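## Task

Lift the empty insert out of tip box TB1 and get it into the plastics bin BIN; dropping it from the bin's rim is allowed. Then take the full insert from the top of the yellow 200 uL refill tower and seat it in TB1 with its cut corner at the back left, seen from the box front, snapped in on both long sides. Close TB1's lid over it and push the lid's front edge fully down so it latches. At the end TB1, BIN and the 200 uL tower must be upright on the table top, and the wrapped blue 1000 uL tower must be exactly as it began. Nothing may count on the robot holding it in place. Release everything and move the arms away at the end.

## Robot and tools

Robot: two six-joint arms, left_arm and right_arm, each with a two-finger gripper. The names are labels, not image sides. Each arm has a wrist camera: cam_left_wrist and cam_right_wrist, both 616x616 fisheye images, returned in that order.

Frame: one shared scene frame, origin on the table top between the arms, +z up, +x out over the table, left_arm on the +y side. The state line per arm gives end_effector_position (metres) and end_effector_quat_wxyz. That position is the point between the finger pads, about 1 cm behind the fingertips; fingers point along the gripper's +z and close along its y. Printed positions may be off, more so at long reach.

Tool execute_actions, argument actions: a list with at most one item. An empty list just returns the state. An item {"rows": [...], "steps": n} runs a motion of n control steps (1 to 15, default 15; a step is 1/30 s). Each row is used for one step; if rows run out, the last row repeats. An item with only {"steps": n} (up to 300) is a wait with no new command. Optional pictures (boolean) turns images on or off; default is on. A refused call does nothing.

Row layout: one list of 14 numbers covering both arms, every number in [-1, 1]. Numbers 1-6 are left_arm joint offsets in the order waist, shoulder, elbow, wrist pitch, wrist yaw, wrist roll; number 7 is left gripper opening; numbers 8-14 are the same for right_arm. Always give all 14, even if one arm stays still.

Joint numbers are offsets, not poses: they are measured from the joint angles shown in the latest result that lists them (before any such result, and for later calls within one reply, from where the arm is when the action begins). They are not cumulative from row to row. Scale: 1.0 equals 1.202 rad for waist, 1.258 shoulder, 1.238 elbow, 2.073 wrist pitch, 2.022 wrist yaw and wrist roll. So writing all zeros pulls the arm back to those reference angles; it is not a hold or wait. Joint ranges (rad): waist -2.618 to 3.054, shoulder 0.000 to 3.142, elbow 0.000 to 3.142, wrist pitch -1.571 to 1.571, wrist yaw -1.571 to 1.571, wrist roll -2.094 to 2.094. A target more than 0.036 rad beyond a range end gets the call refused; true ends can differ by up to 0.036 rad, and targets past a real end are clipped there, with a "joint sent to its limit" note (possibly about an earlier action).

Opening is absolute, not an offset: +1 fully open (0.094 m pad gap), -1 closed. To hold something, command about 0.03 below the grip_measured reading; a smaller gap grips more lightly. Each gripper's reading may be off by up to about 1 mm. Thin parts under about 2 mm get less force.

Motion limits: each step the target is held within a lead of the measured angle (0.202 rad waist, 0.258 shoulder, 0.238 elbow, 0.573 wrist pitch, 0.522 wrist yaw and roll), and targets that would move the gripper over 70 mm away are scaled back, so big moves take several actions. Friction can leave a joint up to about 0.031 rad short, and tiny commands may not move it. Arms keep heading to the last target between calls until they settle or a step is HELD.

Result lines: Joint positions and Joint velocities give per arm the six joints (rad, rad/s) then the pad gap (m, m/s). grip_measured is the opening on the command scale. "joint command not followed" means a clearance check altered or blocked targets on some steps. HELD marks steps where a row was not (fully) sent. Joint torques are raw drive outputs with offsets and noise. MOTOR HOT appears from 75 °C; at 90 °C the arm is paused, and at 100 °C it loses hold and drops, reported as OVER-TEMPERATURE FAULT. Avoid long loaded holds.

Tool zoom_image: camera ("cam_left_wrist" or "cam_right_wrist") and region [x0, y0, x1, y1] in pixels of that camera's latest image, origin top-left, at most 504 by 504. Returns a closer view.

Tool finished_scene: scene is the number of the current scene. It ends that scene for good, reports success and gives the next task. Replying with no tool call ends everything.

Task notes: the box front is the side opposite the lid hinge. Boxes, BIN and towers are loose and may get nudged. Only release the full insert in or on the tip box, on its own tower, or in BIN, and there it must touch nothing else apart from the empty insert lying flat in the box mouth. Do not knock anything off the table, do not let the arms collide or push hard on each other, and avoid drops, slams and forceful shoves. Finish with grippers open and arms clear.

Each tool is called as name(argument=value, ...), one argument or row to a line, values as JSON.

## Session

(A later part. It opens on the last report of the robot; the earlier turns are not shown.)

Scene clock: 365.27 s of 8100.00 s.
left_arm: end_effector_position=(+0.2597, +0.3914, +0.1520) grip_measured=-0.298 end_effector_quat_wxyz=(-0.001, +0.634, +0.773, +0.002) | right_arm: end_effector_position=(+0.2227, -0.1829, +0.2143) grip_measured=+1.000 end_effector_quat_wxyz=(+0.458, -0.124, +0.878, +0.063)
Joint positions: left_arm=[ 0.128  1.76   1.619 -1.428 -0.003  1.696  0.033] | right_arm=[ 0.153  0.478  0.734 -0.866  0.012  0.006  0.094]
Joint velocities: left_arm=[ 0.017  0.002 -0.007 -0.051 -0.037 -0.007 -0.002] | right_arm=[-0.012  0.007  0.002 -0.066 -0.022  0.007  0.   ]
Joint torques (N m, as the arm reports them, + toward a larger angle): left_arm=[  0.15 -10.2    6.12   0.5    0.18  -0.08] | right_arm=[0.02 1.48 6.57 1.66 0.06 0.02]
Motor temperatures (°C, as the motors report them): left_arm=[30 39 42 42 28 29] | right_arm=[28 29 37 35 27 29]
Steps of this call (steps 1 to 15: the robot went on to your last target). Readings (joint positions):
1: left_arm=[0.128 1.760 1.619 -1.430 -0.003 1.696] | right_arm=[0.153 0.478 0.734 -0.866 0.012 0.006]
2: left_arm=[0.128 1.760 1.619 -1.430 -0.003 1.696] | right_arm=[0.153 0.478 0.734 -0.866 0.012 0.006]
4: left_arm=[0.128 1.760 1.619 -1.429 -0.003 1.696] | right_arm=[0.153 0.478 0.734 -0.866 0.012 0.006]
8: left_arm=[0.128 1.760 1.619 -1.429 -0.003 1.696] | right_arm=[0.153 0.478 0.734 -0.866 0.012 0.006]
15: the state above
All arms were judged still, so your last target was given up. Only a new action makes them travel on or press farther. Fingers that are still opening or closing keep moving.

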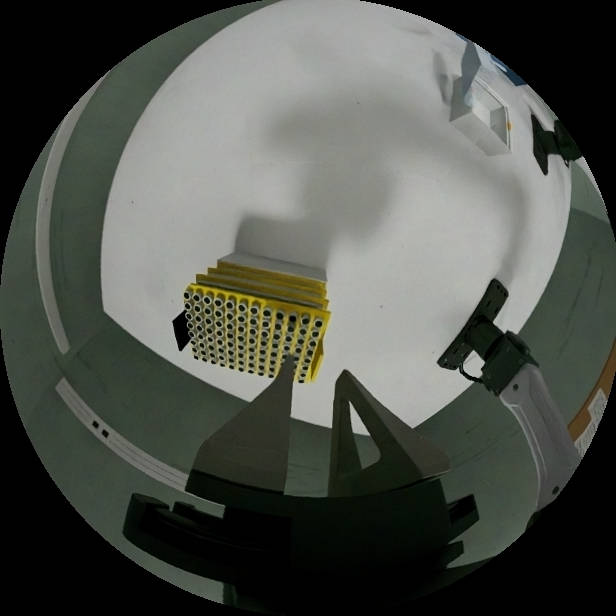

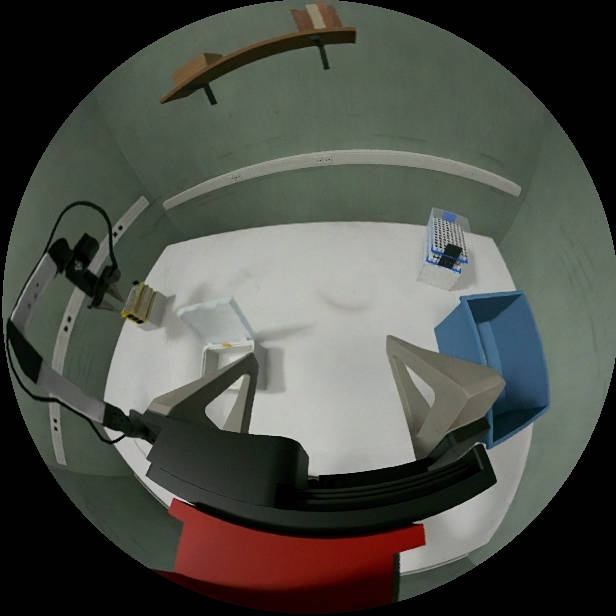

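execute_actions(
  actions=[
    {"rows": [[0,0,-0.054,0.028,0,0,-0.6,0,0,0,0,0,0,1]], "steps": 15},
  ],
  pictures=false,
)

execute_actions(
  actions=[
    {"steps": 10},
  ],
)

zoom_image(
  camera="cam_left_wrist",
  region=[240, 280, 380, 420],
)

zoom_image(
  camera="cam_right_wrist",
  region=[60, 240, 180, 360],
)

Scene clock: 379.37 s of 8100.00 s.
left_arm: end_effector_position=(+0.2597, +0.3914, +0.1403) grip_measured=-0.598 end_effector_quat_wxyz=(-0.001, +0.634, +0.773, +0.001) | right_arm: end_effector_position=(+0.2227, -0.1829, +0.2143) grip_measured=+1.000 end_effector_quat_wxyz=(+0.458, -0.124, +0.878, +0.063)
Joint positions: left_arm=[ 0.128  1.757  1.57  -1.382 -0.003  1.696  0.019] | right_arm=[ 0.153  0.478  0.734 -0.866  0.012  0.006  0.094]
Joint velocities: left_arm=[-0.002 -0.002  0.002 -0.007  0.007 -0.051  0.001] | right_arm=[ 0.012 -0.012 -0.007 -0.007 -0.037  0.022  0.   ]
Joint torques (N m, as the arm reports them, + toward a larger angle): left_arm=[ 0.1  -8.9   6.09  0.49  0.19 -0.08] | right_arm=[-0.01  1.46  6.58  1.67  0.07  0.03]
Motor temperatures (°C, as the motors report them): left_arm=[30 41 41 41 28 29] | right_arm=[28 29 37 35 27 29]
Steps of this call (steps 1 to 90: nothing new was sent; then 10.60 s passed at rest; steps 91 to 105: all 15 steps of this action). Readings (joint positions):
91: left_arm=[0.128 1.759 1.612 -1.420 -0.003 1.696] | right_arm=[0.153 0.478 0.734 -0.866 0.012 0.006]
92: left_arm=[0.128 1.757 1.600 -1.410 -0.003 1.696] | right_arm=[0.153 0.478 0.734 -0.866 0.012 0.006]
94: left_arm=[0.128 1.757 1.578 -1.399 -0.003 1.696] | right_arm=[0.153 0.478 0.734 -0.866 0.012 0.006]
98: left_arm=[0.128 1.757 1.570 -1.391 -0.003 1.696] | right_arm=[0.153 0.478 0.734 -0.866 0.012 0.006]
105: the state above

Scene clock: 379.70 s of 8100.00 s.
left_arm: end_effector_position=(+0.2601, +0.3915, +0.1403) grip_measured=-0.598 end_effector_quat_wxyz=(-0.000, +0.634, +0.773, +0.002) | right_arm: end_effector_position=(+0.2227, -0.1829, +0.2143) grip_measured=+1.000 end_effector_quat_wxyz=(+0.458, -0.124, +0.878, +0.063)
Joint positions: left_arm=[ 0.128  1.757  1.57  -1.38  -0.003  1.696  0.019] | right_arm=[ 0.153  0.478  0.734 -0.866  0.012  0.006  0.094]
Joint velocities: left_arm=[ 0.007 -0.017 -0.012  0.022  0.066 -0.022  0.002] | right_arm=[-0.017  0.002  0.002 -0.007 -0.007  0.051  0.   ]
Joint torques (N m, as the arm reports them, + toward a larger angle): left_arm=[ 0.17 -8.94  6.1   0.52  0.19 -0.09] | right_arm=[0.02 1.48 6.6  1.67 0.07 0.03]
Motor temperatures (°C, as the motors report them): left_arm=[30 41 41 41 28 29] | right_arm=[28 29 37 35 27 29]
Steps of this call (steps 1 to 10: the robot went on to your last target). Readings (joint positions):
1: left_arm=[0.128 1.757 1.570 -1.382 -0.003 1.696] | right_arm=[0.153 0.478 0.734 -0.866 0.012 0.006]
2: left_arm=[0.128 1.757 1.570 -1.381 -0.003 1.696] | right_arm=[0.153 0.478 0.734 -0.866 0.012 0.006]
4: left_arm=[0.128 1.757 1.570 -1.381 -0.003 1.696] | right_arm=[0.153 0.478 0.734 -0.866 0.012 0.006]
8: left_arm=[0.128 1.757 1.570 -1.380 -0.003 1.696] | right_arm=[0.153 0.478 0.734 -0.866 0.012 0.006]
10: the state above

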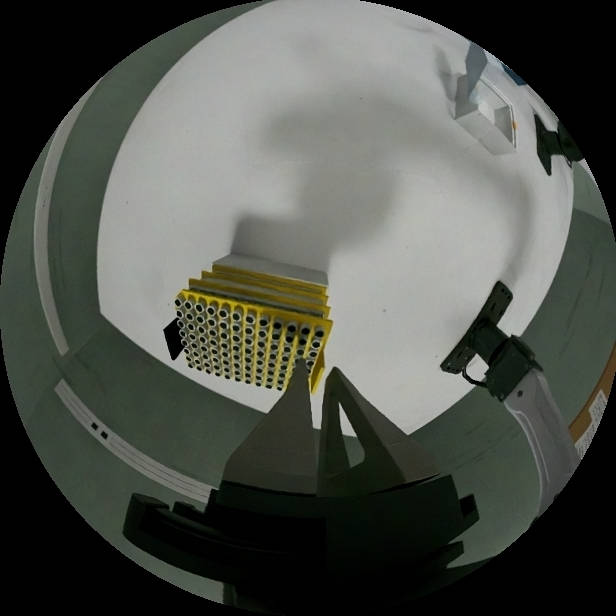

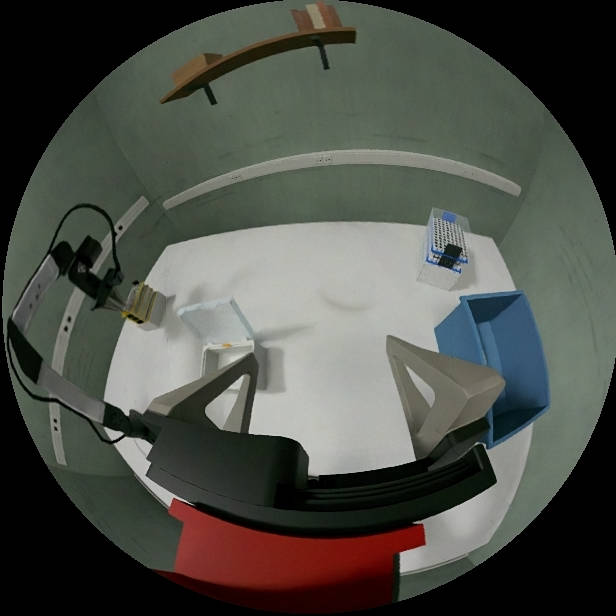

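Region (240, 280, 380, 420) of cam_left_wrist's 616x616 image, scaled by 3.600, with more detail than that image has.

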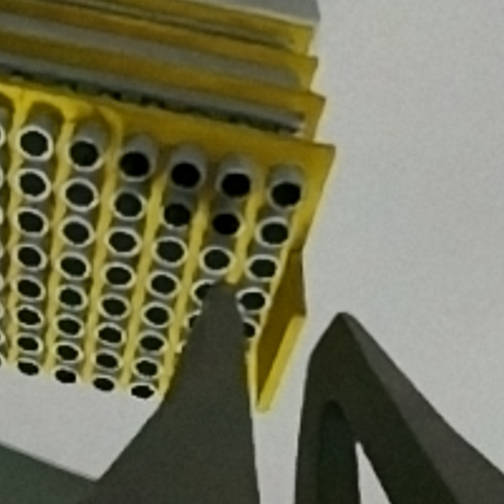

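Region (60, 240, 180, 360) of cam_right_wrist's 616x616 image, scaled by 4.200, with more detail than that image has.

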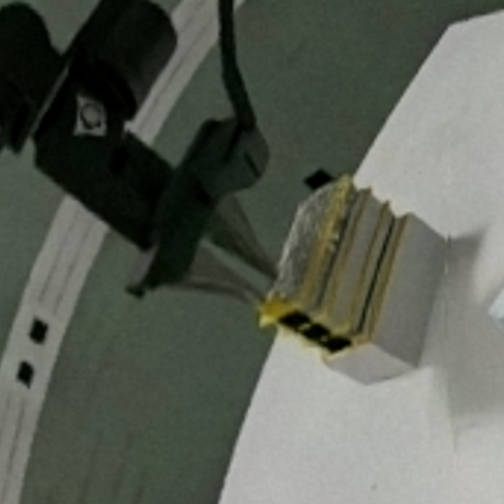

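execute_actions(
  actions=[
    {"rows": [[0.033,0,0,0,0,0.012,-0.6,0,0,0,0,0,0,1]], "steps": 15},
  ],
)

zoom_image(
  camera="cam_left_wrist",
  region=[240, 280, 380, 420],
)

Scene clock: 384.87 s of 8100.00 s.
left_arm: end_effector_position=(+0.2569, +0.4009, +0.1403) grip_measured=-0.598 end_effector_quat_wxyz=(-0.000, +0.628, +0.779, +0.002) | right_arm: end_effector_position=(+0.2227, -0.1829, +0.2143) grip_measured=+1.000 end_effector_quat_wxyz=(+0.458, -0.124, +0.878, +0.063)
Joint positions: left_arm=[ 0.159  1.757  1.57  -1.38  -0.002  1.709  0.019] | right_arm=[ 0.153  0.478  0.734 -0.866  0.012  0.006  0.094]
Joint velocities: left_arm=[-0.007 -0.007 -0.007 -0.037 -0.051 -0.007 -0.001] | right_arm=[ 0.017 -0.012 -0.022 -0.022 -0.066  0.081  0.   ]
Joint torques (N m, as the arm reports them, + toward a larger angle): left_arm=[ 0.92 -9.13  7.62  0.41  0.19  0.03] | right_arm=[-0.03  1.5   6.56  1.66  0.07  0.02]
Motor temperatures (°C, as the motors report them): left_arm=[30 42 41 41 28 29] | right_arm=[28 29 37 36 27 29]
Steps of this call (steps 1 to 15: the robot went on to your last target; steps 16 to 90: nothing new was sent; then 1.67 s passed at rest; steps 91 to 105: all 15 steps of this action). Readings (joint positions):
91: left_arm=[0.131 1.757 1.570 -1.380 -0.002 1.698] | right_arm=[0.153 0.478 0.734 -0.866 0.012 0.006]
92: left_arm=[0.136 1.757 1.570 -1.380 -0.002 1.700] | right_arm=[0.153 0.478 0.734 -0.866 0.012 0.006]
94: left_arm=[0.151 1.757 1.570 -1.380 -0.002 1.704] | right_arm=[0.153 0.478 0.734 -0.866 0.012 0.006]
98: left_arm=[0.159 1.757 1.570 -1.380 -0.002 1.708] | right_arm=[0.153 0.478 0.734 -0.866 0.012 0.006]
105: the state above

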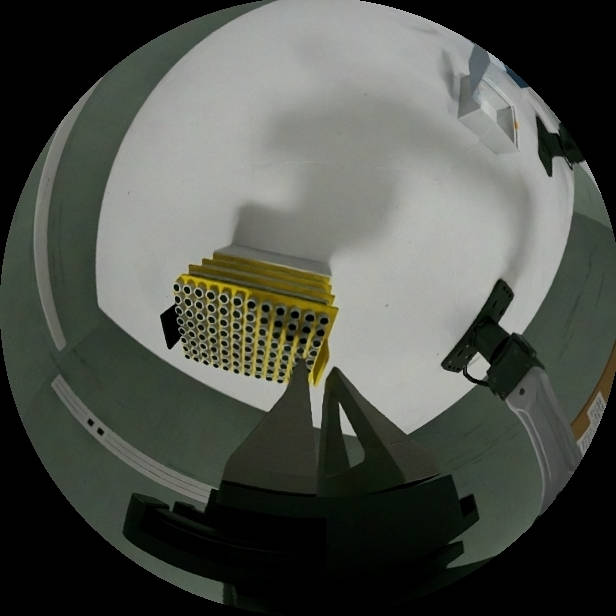

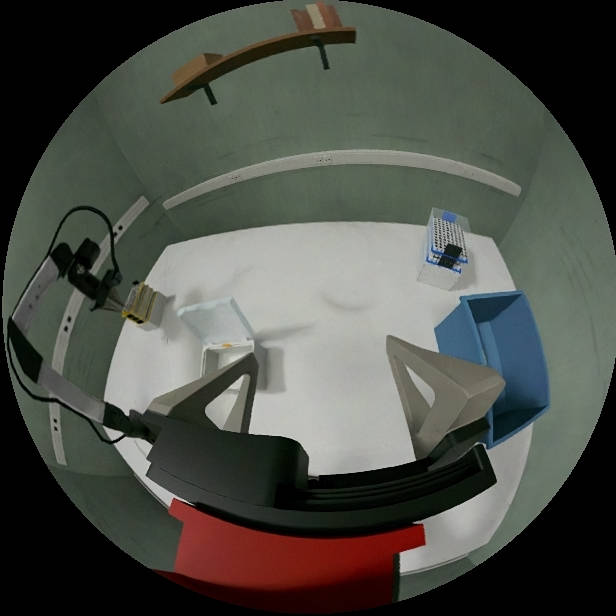

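Region (240, 280, 380, 420) of cam_left_wrist's 616x616 image, scaled by 3.600, with more detail than that image has.

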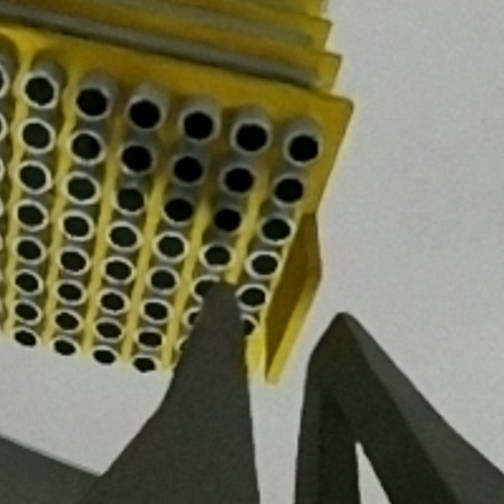

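execute_actions(
  actions=[
    {"rows": [[0,0,-0.034,0,0,0,-0.6,0,0,0,0,0,0,1]], "steps": 15},
  ],
)

zoom_image(
  camera="cam_left_wrist",
  region=[240, 280, 380, 420],
)

Scene clock: 391.30 s of 8100.00 s.
left_arm: end_effector_position=(+0.2520, +0.3991, +0.1345) grip_measured=-0.598 end_effector_quat_wxyz=(-0.006, +0.628, +0.778, -0.007) | right_arm: end_effector_position=(+0.2227, -0.1829, +0.2143) grip_measured=+1.000 end_effector_quat_wxyz=(+0.458, -0.124, +0.878, +0.063)
Joint positions: left_arm=[ 0.159  1.757  1.546 -1.379 -0.002  1.71   0.019] | right_arm=[ 0.153  0.478  0.734 -0.866  0.012  0.006  0.094]
Joint velocities: left_arm=[ 0.002 -0.022 -0.007  0.007  0.037 -0.022  0.   ] | right_arm=[-0.007 -0.007 -0.007  0.007 -0.022 -0.051  0.   ]
Joint torques (N m, as the arm reports them, + toward a larger angle): left_arm=[ 0.12 -9.12  5.94  0.34  0.2  -0.08] | right_arm=[-0.02  1.43  6.55  1.66  0.07  0.03]
Motor temperatures (°C, as the motors report them): left_arm=[30 42 41 40 28 29] | right_arm=[28 29 37 36 27 29]
Steps of this call (steps 1 to 15: the robot went on to your last target; steps 16 to 90: nothing new was sent; then 2.93 s passed at rest; steps 91 to 105: all 15 steps of this action). Readings (joint positions):
91: left_arm=[0.159 1.757 1.567 -1.379 -0.002 1.710] | right_arm=[0.153 0.478 0.734 -0.866 0.012 0.006]
92: left_arm=[0.159 1.757 1.562 -1.379 -0.002 1.710] | right_arm=[0.153 0.478 0.734 -0.866 0.012 0.006]
94: left_arm=[0.159 1.757 1.550 -1.379 -0.002 1.710] | right_arm=[0.153 0.478 0.734 -0.866 0.012 0.006]
98: left_arm=[0.159 1.757 1.546 -1.379 -0.002 1.710] | right_arm=[0.153 0.478 0.734 -0.866 0.012 0.006]
105: the state above

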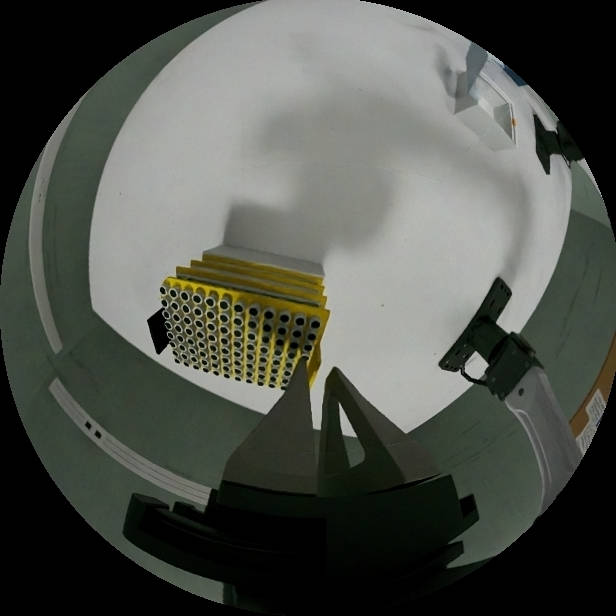

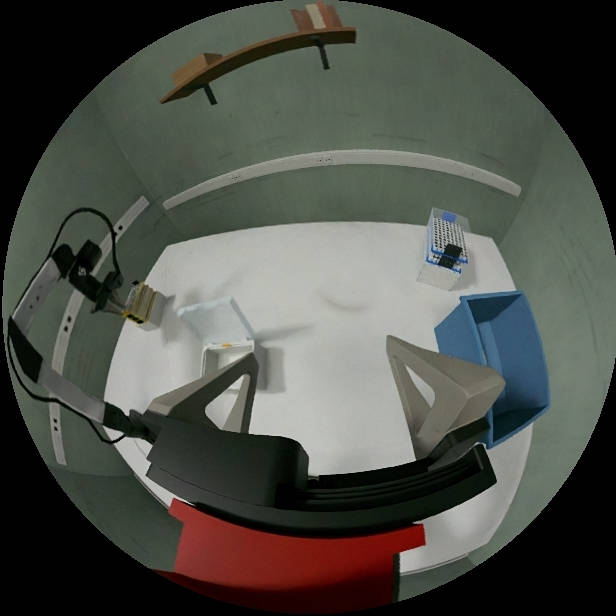

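Region (240, 280, 380, 420) of cam_left_wrist's 616x616 image, scaled by 3.600, with more detail than that image has.

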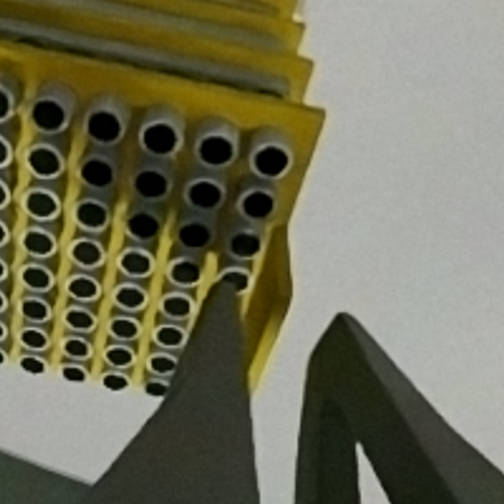

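execute_actions(
  actions=[
    {"rows": [[0,0,0,0,0,0,-0.7,0,0,0,0,0,0,1],[0,0,0,0,0,0,-0.75,0,0,0,0,0,0,1],[0,0,0,0,0,0,-0.8,0,0,0,0,0,0,1],[0,0,0,0,0,0,-0.85,0,0,0,0,0,0,1],[0,0,0,0,0,0,-0.9,0,0,0,0,0,0,1],[0,0,0,0,0,0,-0.95,0,0,0,0,0,0,1],[0,0,0,0,0,0,-1,0,0,0,0,0,0,1]], "steps": 15},
  ],
  pictures=false,
)

execute_actions(
  actions=[
    {"rows": [[0,0,0.015,-0.008,0,0,-1,0,0,0,0,0,0,1],[0,0,0.03,-0.016,0,0,-1,0,0,0,0,0,0,1],[0,0,0.045,-0.024,0,0,-1,0,0,0,0,0,0,1],[0,0,0.06,-0.032,0,0,-1,0,0,0,0,0,0,1],[0,0,0.075,-0.04,0,0,-1,0,0,0,0,0,0,1],[0,0,0.09,-0.048,0,0,-1,0,0,0,0,0,0,1]], "steps": 15},
  ],
)

zoom_image(
  camera="cam_right_wrist",
  region=[60, 240, 180, 360],
)

Scene clock: 400.80 s of 8100.00 s.
left_arm: end_effector_position=(+0.2520, +0.3991, +0.1345) grip_measured=-0.976 end_effector_quat_wxyz=(-0.006, +0.628, +0.778, -0.007) | right_arm: end_effector_position=(+0.2227, -0.1829, +0.2143) grip_measured=+1.000 end_effector_quat_wxyz=(+0.458, -0.124, +0.878, +0.063)
Joint positions: left_arm=[ 0.159  1.757  1.546 -1.379 -0.003  1.71   0.001] | right_arm=[ 0.153  0.478  0.734 -0.866  0.012  0.006  0.094]
Joint velocities: left_arm=[ 0.002  0.002  0.022 -0.051 -0.051 -0.007  0.001] | right_arm=[-0.022  0.002  0.002  0.007  0.007 -0.066  0.   ]
Joint torques (N m, as the arm reports them, + toward a larger angle): left_arm=[ 0.1  -9.12  7.61  0.35  0.19 -0.08] | right_arm=[0.01 1.51 6.56 1.67 0.06 0.03]
Motor temperatures (°C, as the motors report them): left_arm=[30 43 40 40 28 29] | right_arm=[28 29 38 36 27 29]
Steps of this call (steps 1 to 15: the robot went on to your last target; steps 16 to 90: nothing new was sent; then 6.00 s passed at rest; steps 91 to 105: all 15 steps of this action). Readings (joint positions):
91: left_arm=[0.159 1.757 1.546 -1.379 -0.002 1.710] | right_arm=[0.153 0.478 0.734 -0.866 0.012 0.006]
92: left_arm=[0.159 1.757 1.546 -1.379 -0.002 1.710] | right_arm=[0.153 0.478 0.734 -0.866 0.012 0.006]
94: left_arm=[0.159 1.757 1.546 -1.379 -0.002 1.710] | right_arm=[0.153 0.478 0.734 -0.866 0.012 0.006]
98: left_arm=[0.159 1.757 1.546 -1.379 -0.003 1.710] | right_arm=[0.153 0.478 0.734 -0.866 0.012 0.006]
105: the state above

Scene clock: 401.30 s of 8100.00 s.
left_arm: end_effector_position=(+0.2546, +0.4001, +0.1591) grip_measured=-0.976 end_effector_quat_wxyz=(-0.001, +0.628, +0.778, +0.001) | right_arm: end_effector_position=(+0.2227, -0.1829, +0.2143) grip_measured=+1.000 end_effector_quat_wxyz=(+0.458, -0.124, +0.878, +0.063)
Joint positions: left_arm=[ 0.159  1.757  1.644 -1.458 -0.003  1.71   0.001] | right_arm=[ 0.153  0.478  0.734 -0.866  0.012  0.006  0.094]
Joint velocities: left_arm=[-0.002  0.012  0.012 -0.168 -0.022 -0.037  0.001] | right_arm=[-0.007 -0.007  0.017 -0.022 -0.037  0.037  0.   ]
Joint torques (N m, as the arm reports them, + toward a larger angle): left_arm=[ 0.12 -9.05  8.66  0.27  0.2  -0.09] | right_arm=[0.04 1.52 6.56 1.67 0.07 0.02]
Motor temperatures (°C, as the motors report them): left_arm=[30 43 40 39 28 29] | right_arm=[28 29 38 36 27 29]
Steps of this call (steps 1 to 15: all 15 steps of this action). Readings (joint positions):
1: left_arm=[0.159 1.757 1.546 -1.379 -0.003 1.710] | right_arm=[0.153 0.478 0.734 -0.866 0.012 0.006]
2: left_arm=[0.159 1.757 1.550 -1.382 -0.003 1.710] | right_arm=[0.153 0.478 0.734 -0.866 0.012 0.006]
4: left_arm=[0.159 1.757 1.571 -1.396 -0.003 1.710] | right_arm=[0.153 0.478 0.734 -0.866 0.012 0.006]
8: left_arm=[0.159 1.757 1.636 -1.430 -0.003 1.710] | right_arm=[0.153 0.478 0.734 -0.866 0.012 0.006]
15: the state above

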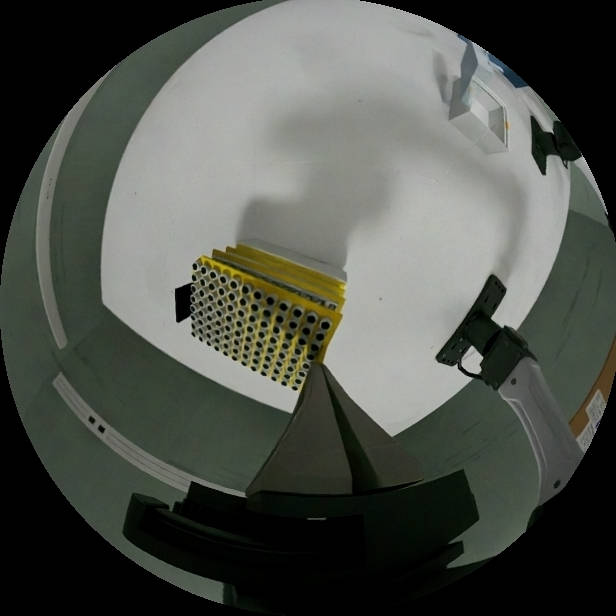

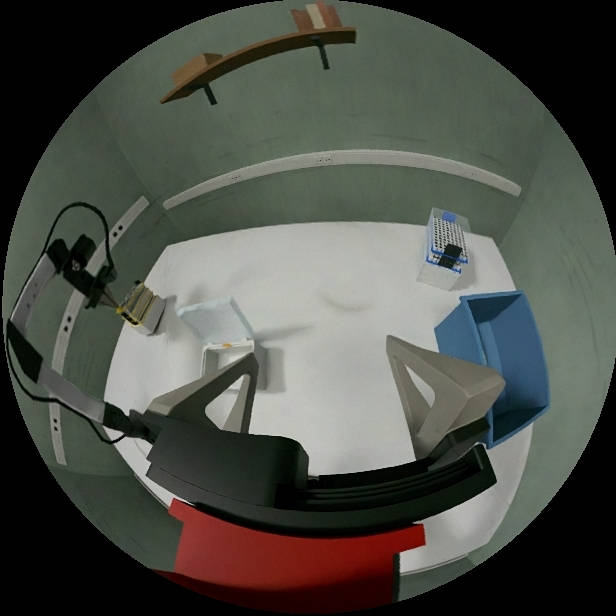

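Region (60, 240, 180, 360) of cam_right_wrist's 616x616 image, scaled by 4.200, with more detail than that image has.

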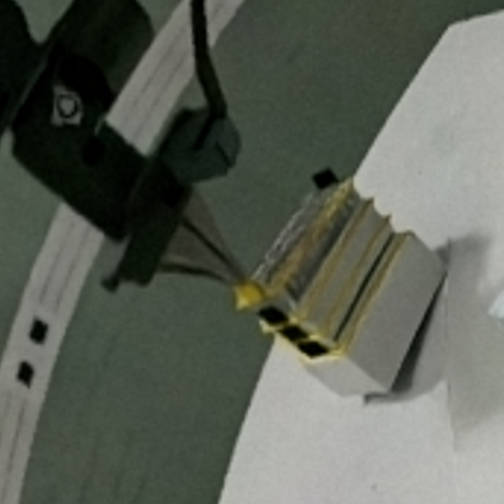

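execute_actions(
  actions=[
    {"rows": [[0,0,-0.015,0.008,0,0,-1,0,0,0,0,0,0,1],[0,0,-0.03,0.016,0,0,-1,0,0,0,0,0,0,1],[0,0,-0.045,0.024,0,0,-1,0,0,0,0,0,0,1],[0,0,-0.06,0.032,0,0,-1,0,0,0,0,0,0,1],[0,0,-0.075,0.04,0,0,-1,0,0,0,0,0,0,1],[0,0,-0.092,0.044,0,0,-1,0,0,0,0,0,0,1]], "steps": 15},
  ],
  pictures=false,
)

execute_actions(
  actions=[
    {"rows": [[0,0,0,0,0,0,-0.93,0,0,0,0,0,0,1],[0,0,0,0,0,0,-0.88,0,0,0,0,0,0,1]], "steps": 15},
  ],
)

zoom_image(
  camera="cam_left_wrist",
  region=[240, 280, 380, 420],
)

zoom_image(
  camera="cam_right_wrist",
  region=[60, 240, 180, 360],
)

Scene clock: 414.77 s of 8100.00 s.
left_arm: end_effector_position=(+0.2483, +0.3978, +0.1344) grip_measured=-0.976 end_effector_quat_wxyz=(-0.010, +0.628, +0.778, -0.014) | right_arm: end_effector_position=(+0.2227, -0.1829, +0.2143) grip_measured=+1.000 end_effector_quat_wxyz=(+0.458, -0.124, +0.878, +0.063)
Joint positions: left_arm=[ 0.159  1.757  1.546 -1.394 -0.003  1.71   0.001] | right_arm=[ 0.153  0.478  0.734 -0.866  0.012  0.006  0.094]
Joint velocities: left_arm=[-0.002 -0.017  0.002  0.007  0.007 -0.066 -0.001] | right_arm=[ 0.002 -0.012  0.007  0.066  0.066  0.051  0.   ]
Joint torques (N m, as the arm reports them, + toward a larger angle): left_arm=[ 0.11 -9.09  6.3   0.6   0.18 -0.08] | right_arm=[-0.03  1.52  6.6   1.66  0.07  0.02]
Motor temperatures (°C, as the motors report them): left_arm=[30 44 41 39 28 29] | right_arm=[28 28 38 36 27 29]
Steps of this call (steps 1 to 15: the robot went on to your last target; steps 16 to 90: nothing new was sent; then 9.97 s passed at rest; steps 91 to 105: all 15 steps of this action). Readings (joint positions):
91: left_arm=[0.159 1.757 1.644 -1.463 -0.003 1.710] | right_arm=[0.153 0.478 0.734 -0.866 0.012 0.006]
92: left_arm=[0.159 1.757 1.641 -1.460 -0.003 1.710] | right_arm=[0.153 0.478 0.734 -0.866 0.012 0.006]
94: left_arm=[0.159 1.757 1.622 -1.447 -0.003 1.710] | right_arm=[0.153 0.478 0.734 -0.866 0.012 0.006]
98: left_arm=[0.159 1.757 1.554 -1.408 -0.003 1.710] | right_arm=[0.153 0.478 0.734 -0.866 0.012 0.006]
105: the state above

Scene clock: 415.27 s of 8100.00 s.
left_arm: end_effector_position=(+0.2483, +0.3978, +0.1344) grip_measured=-0.882 end_effector_quat_wxyz=(-0.010, +0.628, +0.778, -0.014) | right_arm: end_effector_position=(+0.2227, -0.1829, +0.2143) grip_measured=+1.000 end_effector_quat_wxyz=(+0.458, -0.124, +0.878, +0.063)
Joint positions: left_arm=[ 0.159  1.757  1.546 -1.394 -0.003  1.71   0.006] | right_arm=[ 0.153  0.478  0.734 -0.866  0.012  0.006  0.094]
Joint velocities: left_arm=[-0.007 -0.022 -0.007 -0.022  0.037 -0.051  0.001] | right_arm=[-0.012 -0.002  0.007 -0.022  0.051 -0.037  0.   ]
Joint torques (N m, as the arm reports them, + toward a larger angle): left_arm=[ 0.12 -9.1   7.55  0.31  0.19 -0.07] | right_arm=[0.02 1.48 6.57 1.67 0.06 0.03]
Motor temperatures (°C, as the motors report them): left_arm=[30 44 41 39 28 29] | right_arm=[28 28 38 37 27 29]
Steps of this call (steps 1 to 15: all 15 steps of this action). Readings (joint positions):
1: left_arm=[0.159 1.757 1.546 -1.394 -0.003 1.710] | right_arm=[0.153 0.478 0.734 -0.866 0.012 0.006]
2: left_arm=[0.159 1.757 1.546 -1.394 -0.003 1.710] | right_arm=[0.153 0.478 0.734 -0.866 0.012 0.006]
4: left_arm=[0.159 1.757 1.546 -1.394 -0.003 1.710] | right_arm=[0.153 0.478 0.734 -0.866 0.012 0.006]
8: left_arm=[0.159 1.757 1.546 -1.394 -0.003 1.710] | right_arm=[0.153 0.478 0.734 -0.866 0.012 0.006]
15: the state above

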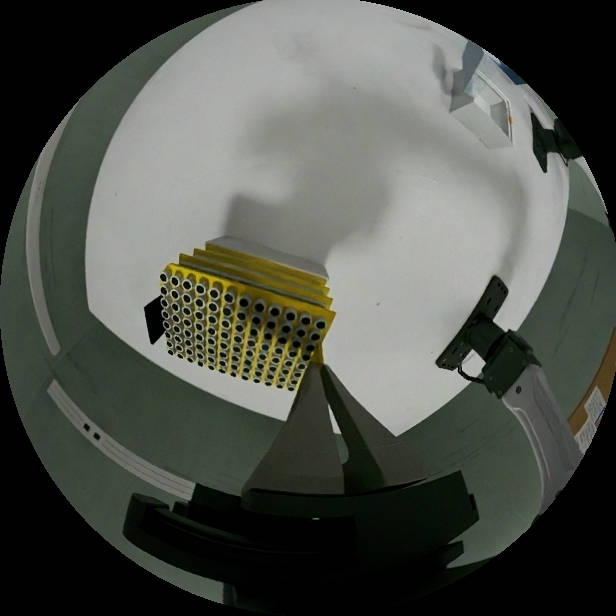

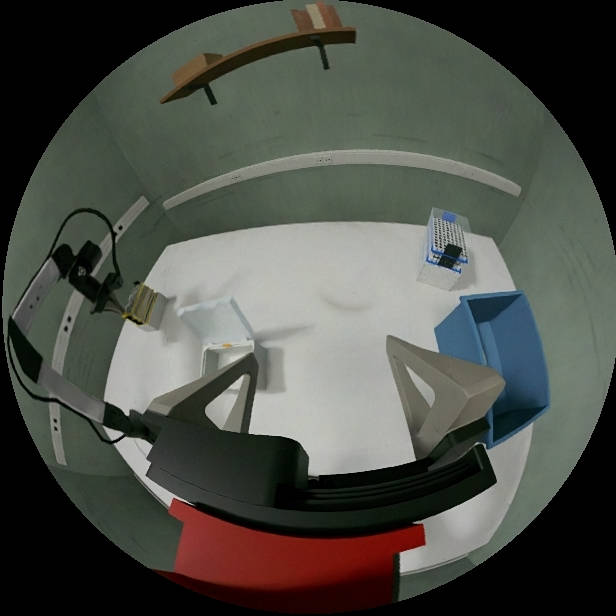

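Region (240, 280, 380, 420) of cam_left_wrist's 616x616 image, scaled by 3.600, with more detail than that image has.

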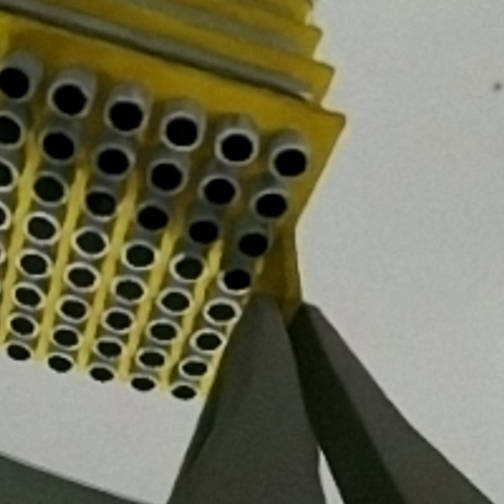

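Region (60, 240, 180, 360) of cam_right_wrist's 616x616 image, scaled by 4.200, with more detail than that image has.

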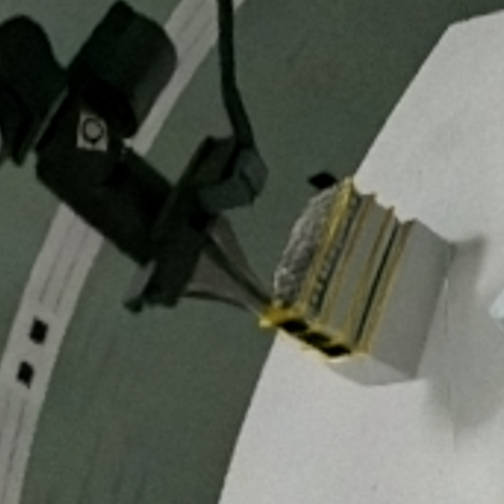

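execute_actions(
  actions=[
    {"rows": [[0,0,-0.033,0.018,0,0,-0.88,0,0,0,0,0,0,1]], "steps": 15},
  ],
)

zoom_image(
  camera="cam_left_wrist",
  region=[240, 280, 380, 420],
)

Scene clock: 420.20 s of 8100.00 s.
left_arm: end_effector_position=(+0.2490, +0.3980, +0.1289) grip_measured=-0.882 end_effector_quat_wxyz=(-0.009, +0.628, +0.778, -0.013) | right_arm: end_effector_position=(+0.2227, -0.1829, +0.2143) grip_measured=+1.000 end_effector_quat_wxyz=(+0.458, -0.124, +0.878, +0.063)
Joint positions: left_arm=[ 0.159  1.757  1.524 -1.37  -0.003  1.71   0.006] | right_arm=[ 0.153  0.478  0.734 -0.866  0.012  0.006  0.094]
Joint velocities: left_arm=[ 0.007 -0.007 -0.017  0.007 -0.022 -0.007  0.001] | right_arm=[ 0.022 -0.017 -0.022  0.022 -0.022  0.037  0.   ]
Joint torques (N m, as the arm reports them, + toward a larger angle): left_arm=[ 0.13 -8.96  5.85  0.45  0.2  -0.08] | right_arm=[0.   1.5  6.55 1.67 0.07 0.02]
Motor temperatures (°C, as the motors report them): left_arm=[30 44 41 38 28 29] | right_arm=[28 28 38 37 27 29]
Steps of this call (steps 1 to 15: the robot went on to your last target; steps 16 to 90: nothing new was sent; then 1.43 s passed at rest; steps 91 to 105: all 15 steps of this action). Readings (joint positions):
91: left_arm=[0.159 1.757 1.542 -1.391 -0.003 1.710] | right_arm=[0.153 0.478 0.734 -0.866 0.012 0.006]
92: left_arm=[0.159 1.757 1.538 -1.385 -0.003 1.710] | right_arm=[0.153 0.478 0.734 -0.866 0.012 0.006]
94: left_arm=[0.159 1.757 1.528 -1.378 -0.003 1.710] | right_arm=[0.153 0.478 0.734 -0.866 0.012 0.006]
98: left_arm=[0.159 1.757 1.524 -1.373 -0.003 1.710] | right_arm=[0.153 0.478 0.734 -0.866 0.012 0.006]
105: the state above

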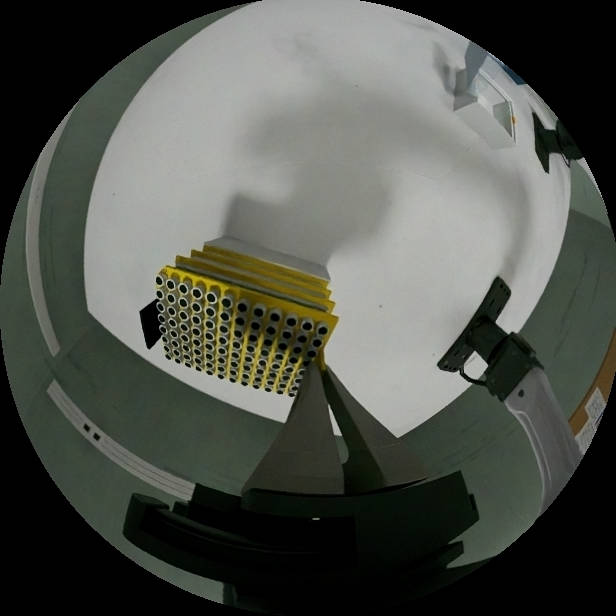

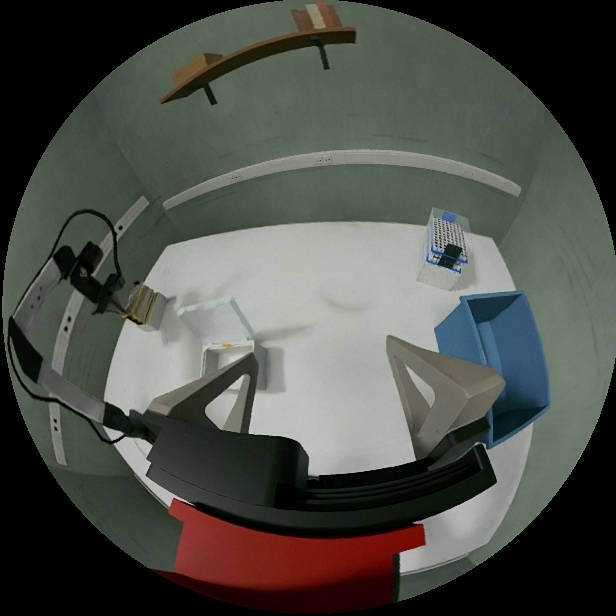

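Region (240, 280, 380, 420) of cam_left_wrist's 616x616 image, scaled by 3.600, with more detail than that image has.

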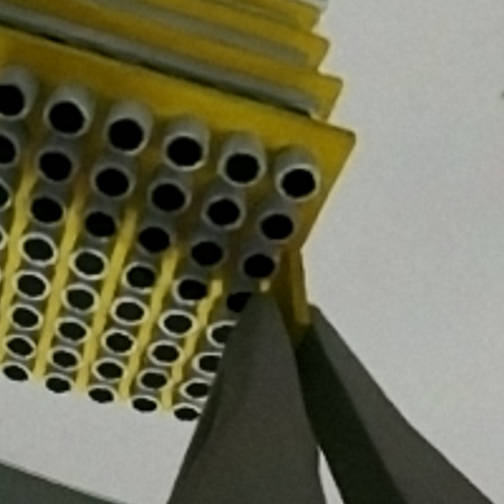

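execute_actions(
  actions=[
    {"rows": [[0.025,0,0,0,0,0.012,-0.86,0,0,0,0,0,0,1]], "steps": 10},
  ],
  pictures=false,
)

execute_actions(
  actions=[
    {"rows": [[0,0,-0.031,0.017,0,0,-0.86,0,0,0,0,0,0,1]], "steps": 15},
  ],
)

zoom_image(
  camera="cam_left_wrist",
  region=[240, 280, 380, 420],
)

Scene clock: 427.40 s of 8100.00 s.
left_arm: end_effector_position=(+0.2468, +0.4038, +0.1289) grip_measured=-0.862 end_effector_quat_wxyz=(-0.009, +0.625, +0.780, -0.013) | right_arm: end_effector_position=(+0.2227, -0.1829, +0.2143) grip_measured=+1.000 end_effector_quat_wxyz=(+0.458, -0.124, +0.878, +0.063)
Joint positions: left_arm=[ 0.179  1.757  1.524 -1.37  -0.002  1.723  0.006] | right_arm=[ 0.153  0.478  0.734 -0.866  0.012  0.006  0.094]
Joint velocities: left_arm=[-0.007 -0.022 -0.007  0.022 -0.051  0.022 -0.001] | right_arm=[ 0.017 -0.007 -0.017 -0.022 -0.066 -0.022  0.   ]
Joint torques (N m, as the arm reports them, + toward a larger angle): left_arm=[ 1.09 -9.14  7.53  0.32  0.19  0.04] | right_arm=[0.   1.51 6.54 1.67 0.07 0.01]
Motor temperatures (°C, as the motors report them): left_arm=[30 45 41 38 28 29] | right_arm=[28 28 38 37 27 29]
Steps of this call (steps 1 to 15: the robot went on to your last target; steps 16 to 90: nothing new was sent; then 3.87 s passed at rest; steps 91 to 100: all 10 steps of this action). Readings (joint positions):
91: left_arm=[0.161 1.757 1.524 -1.370 -0.002 1.712] | right_arm=[0.153 0.478 0.734 -0.866 0.012 0.006]
92: left_arm=[0.164 1.757 1.524 -1.370 -0.002 1.715] | right_arm=[0.153 0.478 0.734 -0.866 0.012 0.006]
94: left_arm=[0.174 1.757 1.524 -1.370 -0.002 1.718] | right_arm=[0.153 0.478 0.734 -0.866 0.012 0.006]
98: left_arm=[0.179 1.757 1.524 -1.370 -0.002 1.722] | right_arm=[0.153 0.478 0.734 -0.866 0.012 0.006]
100: the state above

Scene clock: 427.90 s of 8100.00 s.
left_arm: end_effector_position=(+0.2471, +0.4039, +0.1252) grip_measured=-0.862 end_effector_quat_wxyz=(-0.009, +0.625, +0.780, -0.013) | right_arm: end_effector_position=(+0.2227, -0.1829, +0.2143) grip_measured=+1.000 end_effector_quat_wxyz=(+0.458, -0.124, +0.878, +0.063)
Joint positions: left_arm=[ 0.179  1.757  1.509 -1.354 -0.002  1.723  0.006] | right_arm=[ 0.153  0.478  0.734 -0.866  0.012  0.006  0.094]
Joint velocities: left_arm=[-0.002 -0.002 -0.017  0.037 -0.022 -0.007  0.001] | right_arm=[-0.002  0.012  0.007  0.022 -0.007 -0.051  0.   ]
Joint torques (N m, as the arm reports them, + toward a larger angle): left_arm=[ 0.12 -9.13  5.52  0.52  0.2  -0.08] | right_arm=[0.   1.47 6.56 1.65 0.08 0.02]
Motor temperatures (°C, as the motors report them): left_arm=[30 45 41 38 28 29] | right_arm=[28 28 38 37 27 29]
Steps of this call (steps 1 to 15: all 15 steps of this action). Readings (joint positions):
1: left_arm=[0.179 1.757 1.521 -1.366 -0.002 1.723] | right_arm=[0.153 0.478 0.734 -0.866 0.012 0.006]
2: left_arm=[0.179 1.757 1.517 -1.362 -0.002 1.723] | right_arm=[0.153 0.478 0.734 -0.866 0.012 0.006]
4: left_arm=[0.179 1.757 1.509 -1.355 -0.002 1.723] | right_arm=[0.153 0.478 0.734 -0.866 0.012 0.006]
8: left_arm=[0.179 1.757 1.509 -1.354 -0.002 1.723] | right_arm=[0.153 0.478 0.734 -0.866 0.012 0.006]
15: the state above

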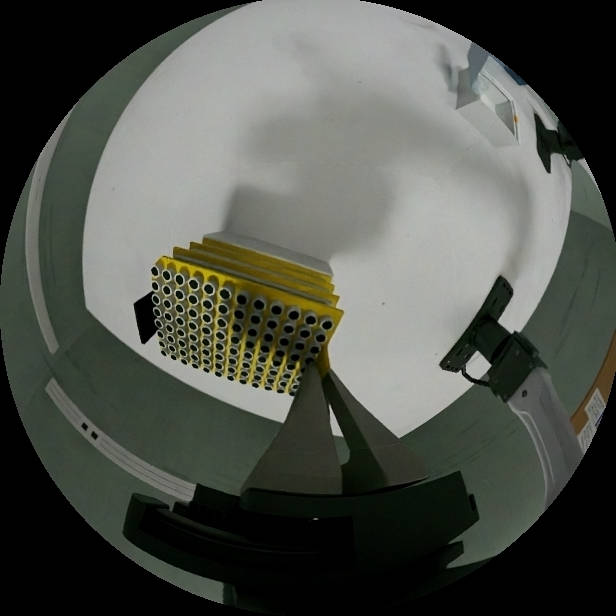

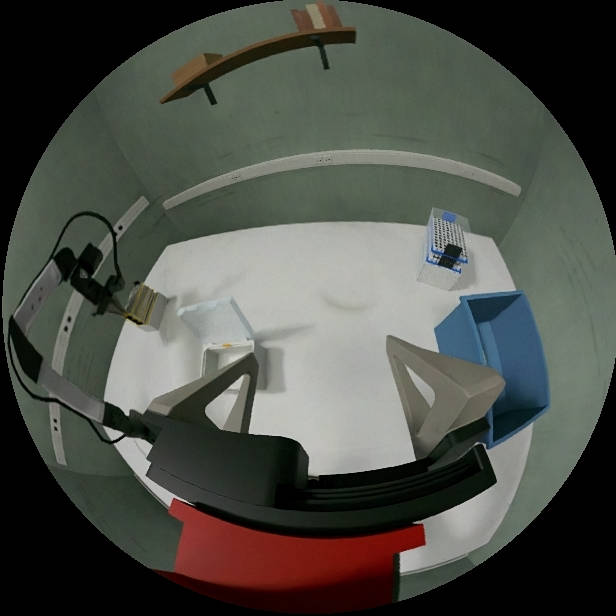

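Region (240, 280, 380, 420) of cam_left_wrist's 616x616 image, scaled by 3.600, with more detail than that image has.

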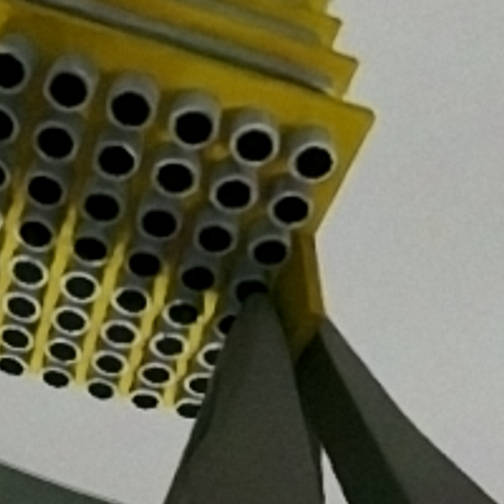

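execute_actions(
  actions=[
    {"rows": [[0,0,0,0,0,0,-0.9,0,0,0,0,0,0,1],[0,0,0,0,0,0,-0.93,0,0,0,0,0,0,1],[0,0,0,0,0,0,-0.96,0,0,0,0,0,0,1],[0,0,0,0,0,0,-1,0,0,0,0,0,0,1]], "steps": 15},
  ],
  pictures=false,
)

execute_actions(
  actions=[
    {"rows": [[0,0,0.015,-0.008,0,0,-1,0,0,0,0,0,0,1],[0,0,0.02,-0.011,0,0,-1,0,0,0,0,0,0,1],[0,0,0.025,-0.014,0,0,-1,0,0,0,0,0,0,1],[0,0,0.03,-0.017,0,0,-1,0,0,0,0,0,0,1],[0,0,0.035,-0.02,0,0,-1,0,0,0,0,0,0,1],[0,0,0.04,-0.023,0,0,-1,0,0,0,0,0,0,1],[0,0,0.045,-0.026,0,0,-1,0,0,0,0,0,0,1],[0,0,0.05,-0.029,0,0,-1,0,0,0,0,0,0,1],[0,0,0.055,-0.032,0,0,-1,0,0,0,0,0,0,1],[0,0,0.06,-0.035,0,0,-1,0,0,0,0,0,0,1],[0,0,0.065,-0.038,0,0,-1,0,0,0,0,0,0,1],[0,0,0.07,-0.04,0,0,-1,0,0,0,0,0,0,1]], "steps": 15},
  ],
  pictures=false,
)

execute_actions(
  actions=[
    {"steps": 10},
  ],
)

zoom_image(
  camera="cam_right_wrist",
  region=[60, 240, 180, 360],
)

Scene clock: 437.23 s of 8100.00 s.
left_arm: end_effector_position=(+0.2467, +0.4037, +0.1253) grip_measured=-0.966 end_effector_quat_wxyz=(-0.009, +0.625, +0.780, -0.014) | right_arm: end_effector_position=(+0.2227, -0.1829, +0.2143) grip_measured=+1.000 end_effector_quat_wxyz=(+0.458, -0.124, +0.878, +0.063)
Joint positions: left_arm=[ 0.179  1.757  1.509 -1.356 -0.002  1.723  0.002] | right_arm=[ 0.153  0.478  0.734 -0.866  0.012  0.006  0.094]
Joint velocities: left_arm=[ 0.012 -0.007  0.007  0.007  0.051  0.007 -0.   ] | right_arm=[-0.022 -0.017 -0.012 -0.051  0.037 -0.051  0.   ]
Joint torques (N m, as the arm reports them, + toward a larger angle): left_arm=[ 0.13 -9.09  7.55  0.33  0.2  -0.08] | right_arm=[0.01 1.51 6.54 1.66 0.06 0.03]
Motor temperatures (°C, as the motors report them): left_arm=[30 45 40 38 28 29] | right_arm=[28 28 38 37 27 29]
Steps of this call (steps 1 to 15: the robot went on to your last target; steps 16 to 90: nothing new was sent; then 5.83 s passed at rest; steps 91 to 105: all 15 steps of this action). Readings (joint positions):
91: left_arm=[0.179 1.757 1.509 -1.353 -0.002 1.723] | right_arm=[0.153 0.478 0.734 -0.866 0.012 0.006]
92: left_arm=[0.179 1.757 1.509 -1.354 -0.002 1.723] | right_arm=[0.153 0.478 0.734 -0.866 0.012 0.006]
94: left_arm=[0.179 1.757 1.509 -1.356 -0.002 1.723] | right_arm=[0.153 0.478 0.734 -0.866 0.012 0.006]
98: left_arm=[0.179 1.757 1.509 -1.356 -0.002 1.723] | right_arm=[0.153 0.478 0.734 -0.866 0.012 0.006]
105: the state above

Scene clock: 437.73 s of 8100.00 s.
left_arm: end_effector_position=(+0.2481, +0.4043, +0.1431) grip_measured=-0.966 end_effector_quat_wxyz=(-0.007, +0.625, +0.780, -0.010) | right_arm: end_effector_position=(+0.2227, -0.1829, +0.2143) grip_measured=+1.000 end_effector_quat_wxyz=(+0.458, -0.124, +0.878, +0.063)
Joint positions: left_arm=[ 0.179  1.757  1.58  -1.419 -0.002  1.723  0.002] | right_arm=[ 0.153  0.478  0.734 -0.866  0.012  0.006  0.094]
Joint velocities: left_arm=[-0.002  0.022  0.017 -0.081  0.022  0.022  0.   ] | right_arm=[ 0.007  0.007 -0.002 -0.022 -0.022  0.007  0.   ]
Joint torques (N m, as the arm reports them, + toward a larger angle): left_arm=[ 0.14 -9.08  8.67  0.18  0.19 -0.08] | right_arm=[0.   1.5  6.54 1.67 0.07 0.02]
Motor temperatures (°C, as the motors report them): left_arm=[30 45 41 38 28 29] | right_arm=[28 28 38 37 27 29]
Steps of this call (steps 1 to 15: all 15 steps of this action). Readings (joint positions):
1: left_arm=[0.179 1.757 1.510 -1.356 -0.002 1.723] | right_arm=[0.153 0.478 0.734 -0.866 0.012 0.006]
2: left_arm=[0.179 1.757 1.513 -1.358 -0.002 1.723] | right_arm=[0.153 0.478 0.734 -0.866 0.012 0.006]
4: left_arm=[0.179 1.757 1.522 -1.365 -0.002 1.723] | right_arm=[0.153 0.478 0.734 -0.866 0.012 0.006]
8: left_arm=[0.179 1.757 1.545 -1.385 -0.002 1.723] | right_arm=[0.153 0.478 0.734 -0.866 0.012 0.006]
15: the state above

Scene clock: 438.07 s of 8100.00 s.
left_arm: end_effector_position=(+0.2471, +0.4039, +0.1433) grip_measured=-0.966 end_effector_quat_wxyz=(-0.008, +0.625, +0.780, -0.012) | right_arm: end_effector_position=(+0.2227, -0.1829, +0.2143) grip_measured=+1.000 end_effector_quat_wxyz=(+0.458, -0.124, +0.878, +0.063)
Joint positions: left_arm=[ 0.179  1.757  1.581 -1.424 -0.002  1.723  0.002] | right_arm=[ 0.153  0.478  0.734 -0.866  0.012  0.006  0.094]
Joint velocities: left_arm=[-0.002 -0.002 -0.012  0.007 -0.022 -0.007  0.001] | right_arm=[-0.002 -0.007 -0.007 -0.081 -0.081 -0.066  0.   ]
Joint torques (N m, as the arm reports them, + toward a larger angle): left_arm=[ 0.09 -9.09  8.81  0.18  0.19 -0.08] | right_arm=[0.01 1.49 6.57 1.67 0.07 0.02]
Motor temperatures (°C, as the motors report them): left_arm=[30 45 41 38 28 29] | right_arm=[28 28 38 37 27 29]
Steps of this call (steps 1 to 10: the robot went on to your last target). Readings (joint positions):
1: left_arm=[0.179 1.757 1.581 -1.420 -0.002 1.723] | right_arm=[0.153 0.478 0.734 -0.866 0.012 0.006]
2: left_arm=[0.179 1.757 1.581 -1.421 -0.002 1.723] | right_arm=[0.153 0.478 0.734 -0.866 0.012 0.006]
4: left_arm=[0.179 1.757 1.581 -1.424 -0.002 1.723] | right_arm=[0.153 0.478 0.734 -0.866 0.012 0.006]
8: left_arm=[0.179 1.757 1.581 -1.424 -0.002 1.723] | right_arm=[0.153 0.478 0.734 -0.866 0.012 0.006]
10: the state above

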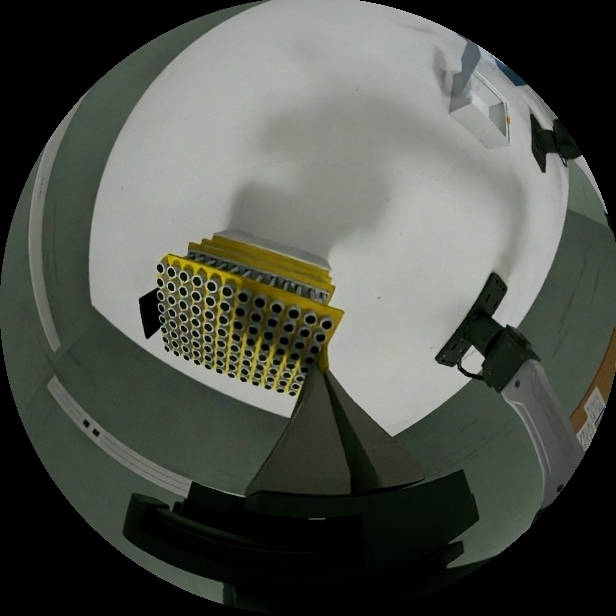

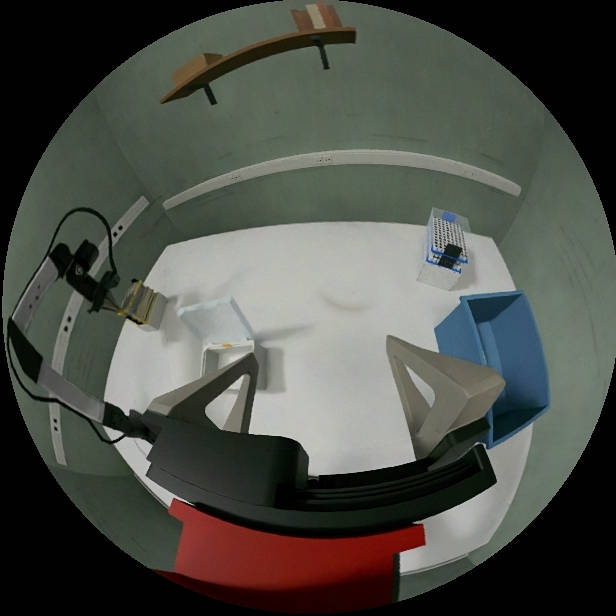

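Region (60, 240, 180, 360) of cam_right_wrist's 616x616 image, scaled by 4.200, with more detail than that image has.

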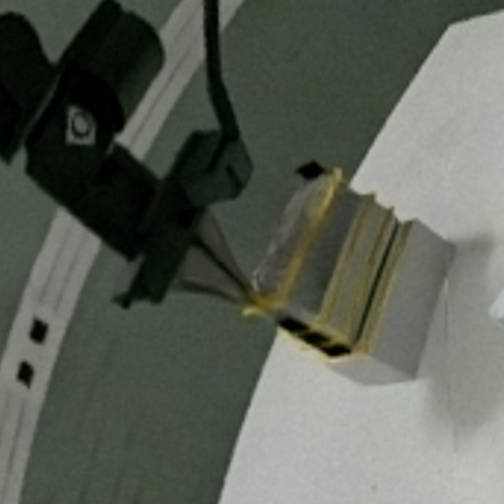

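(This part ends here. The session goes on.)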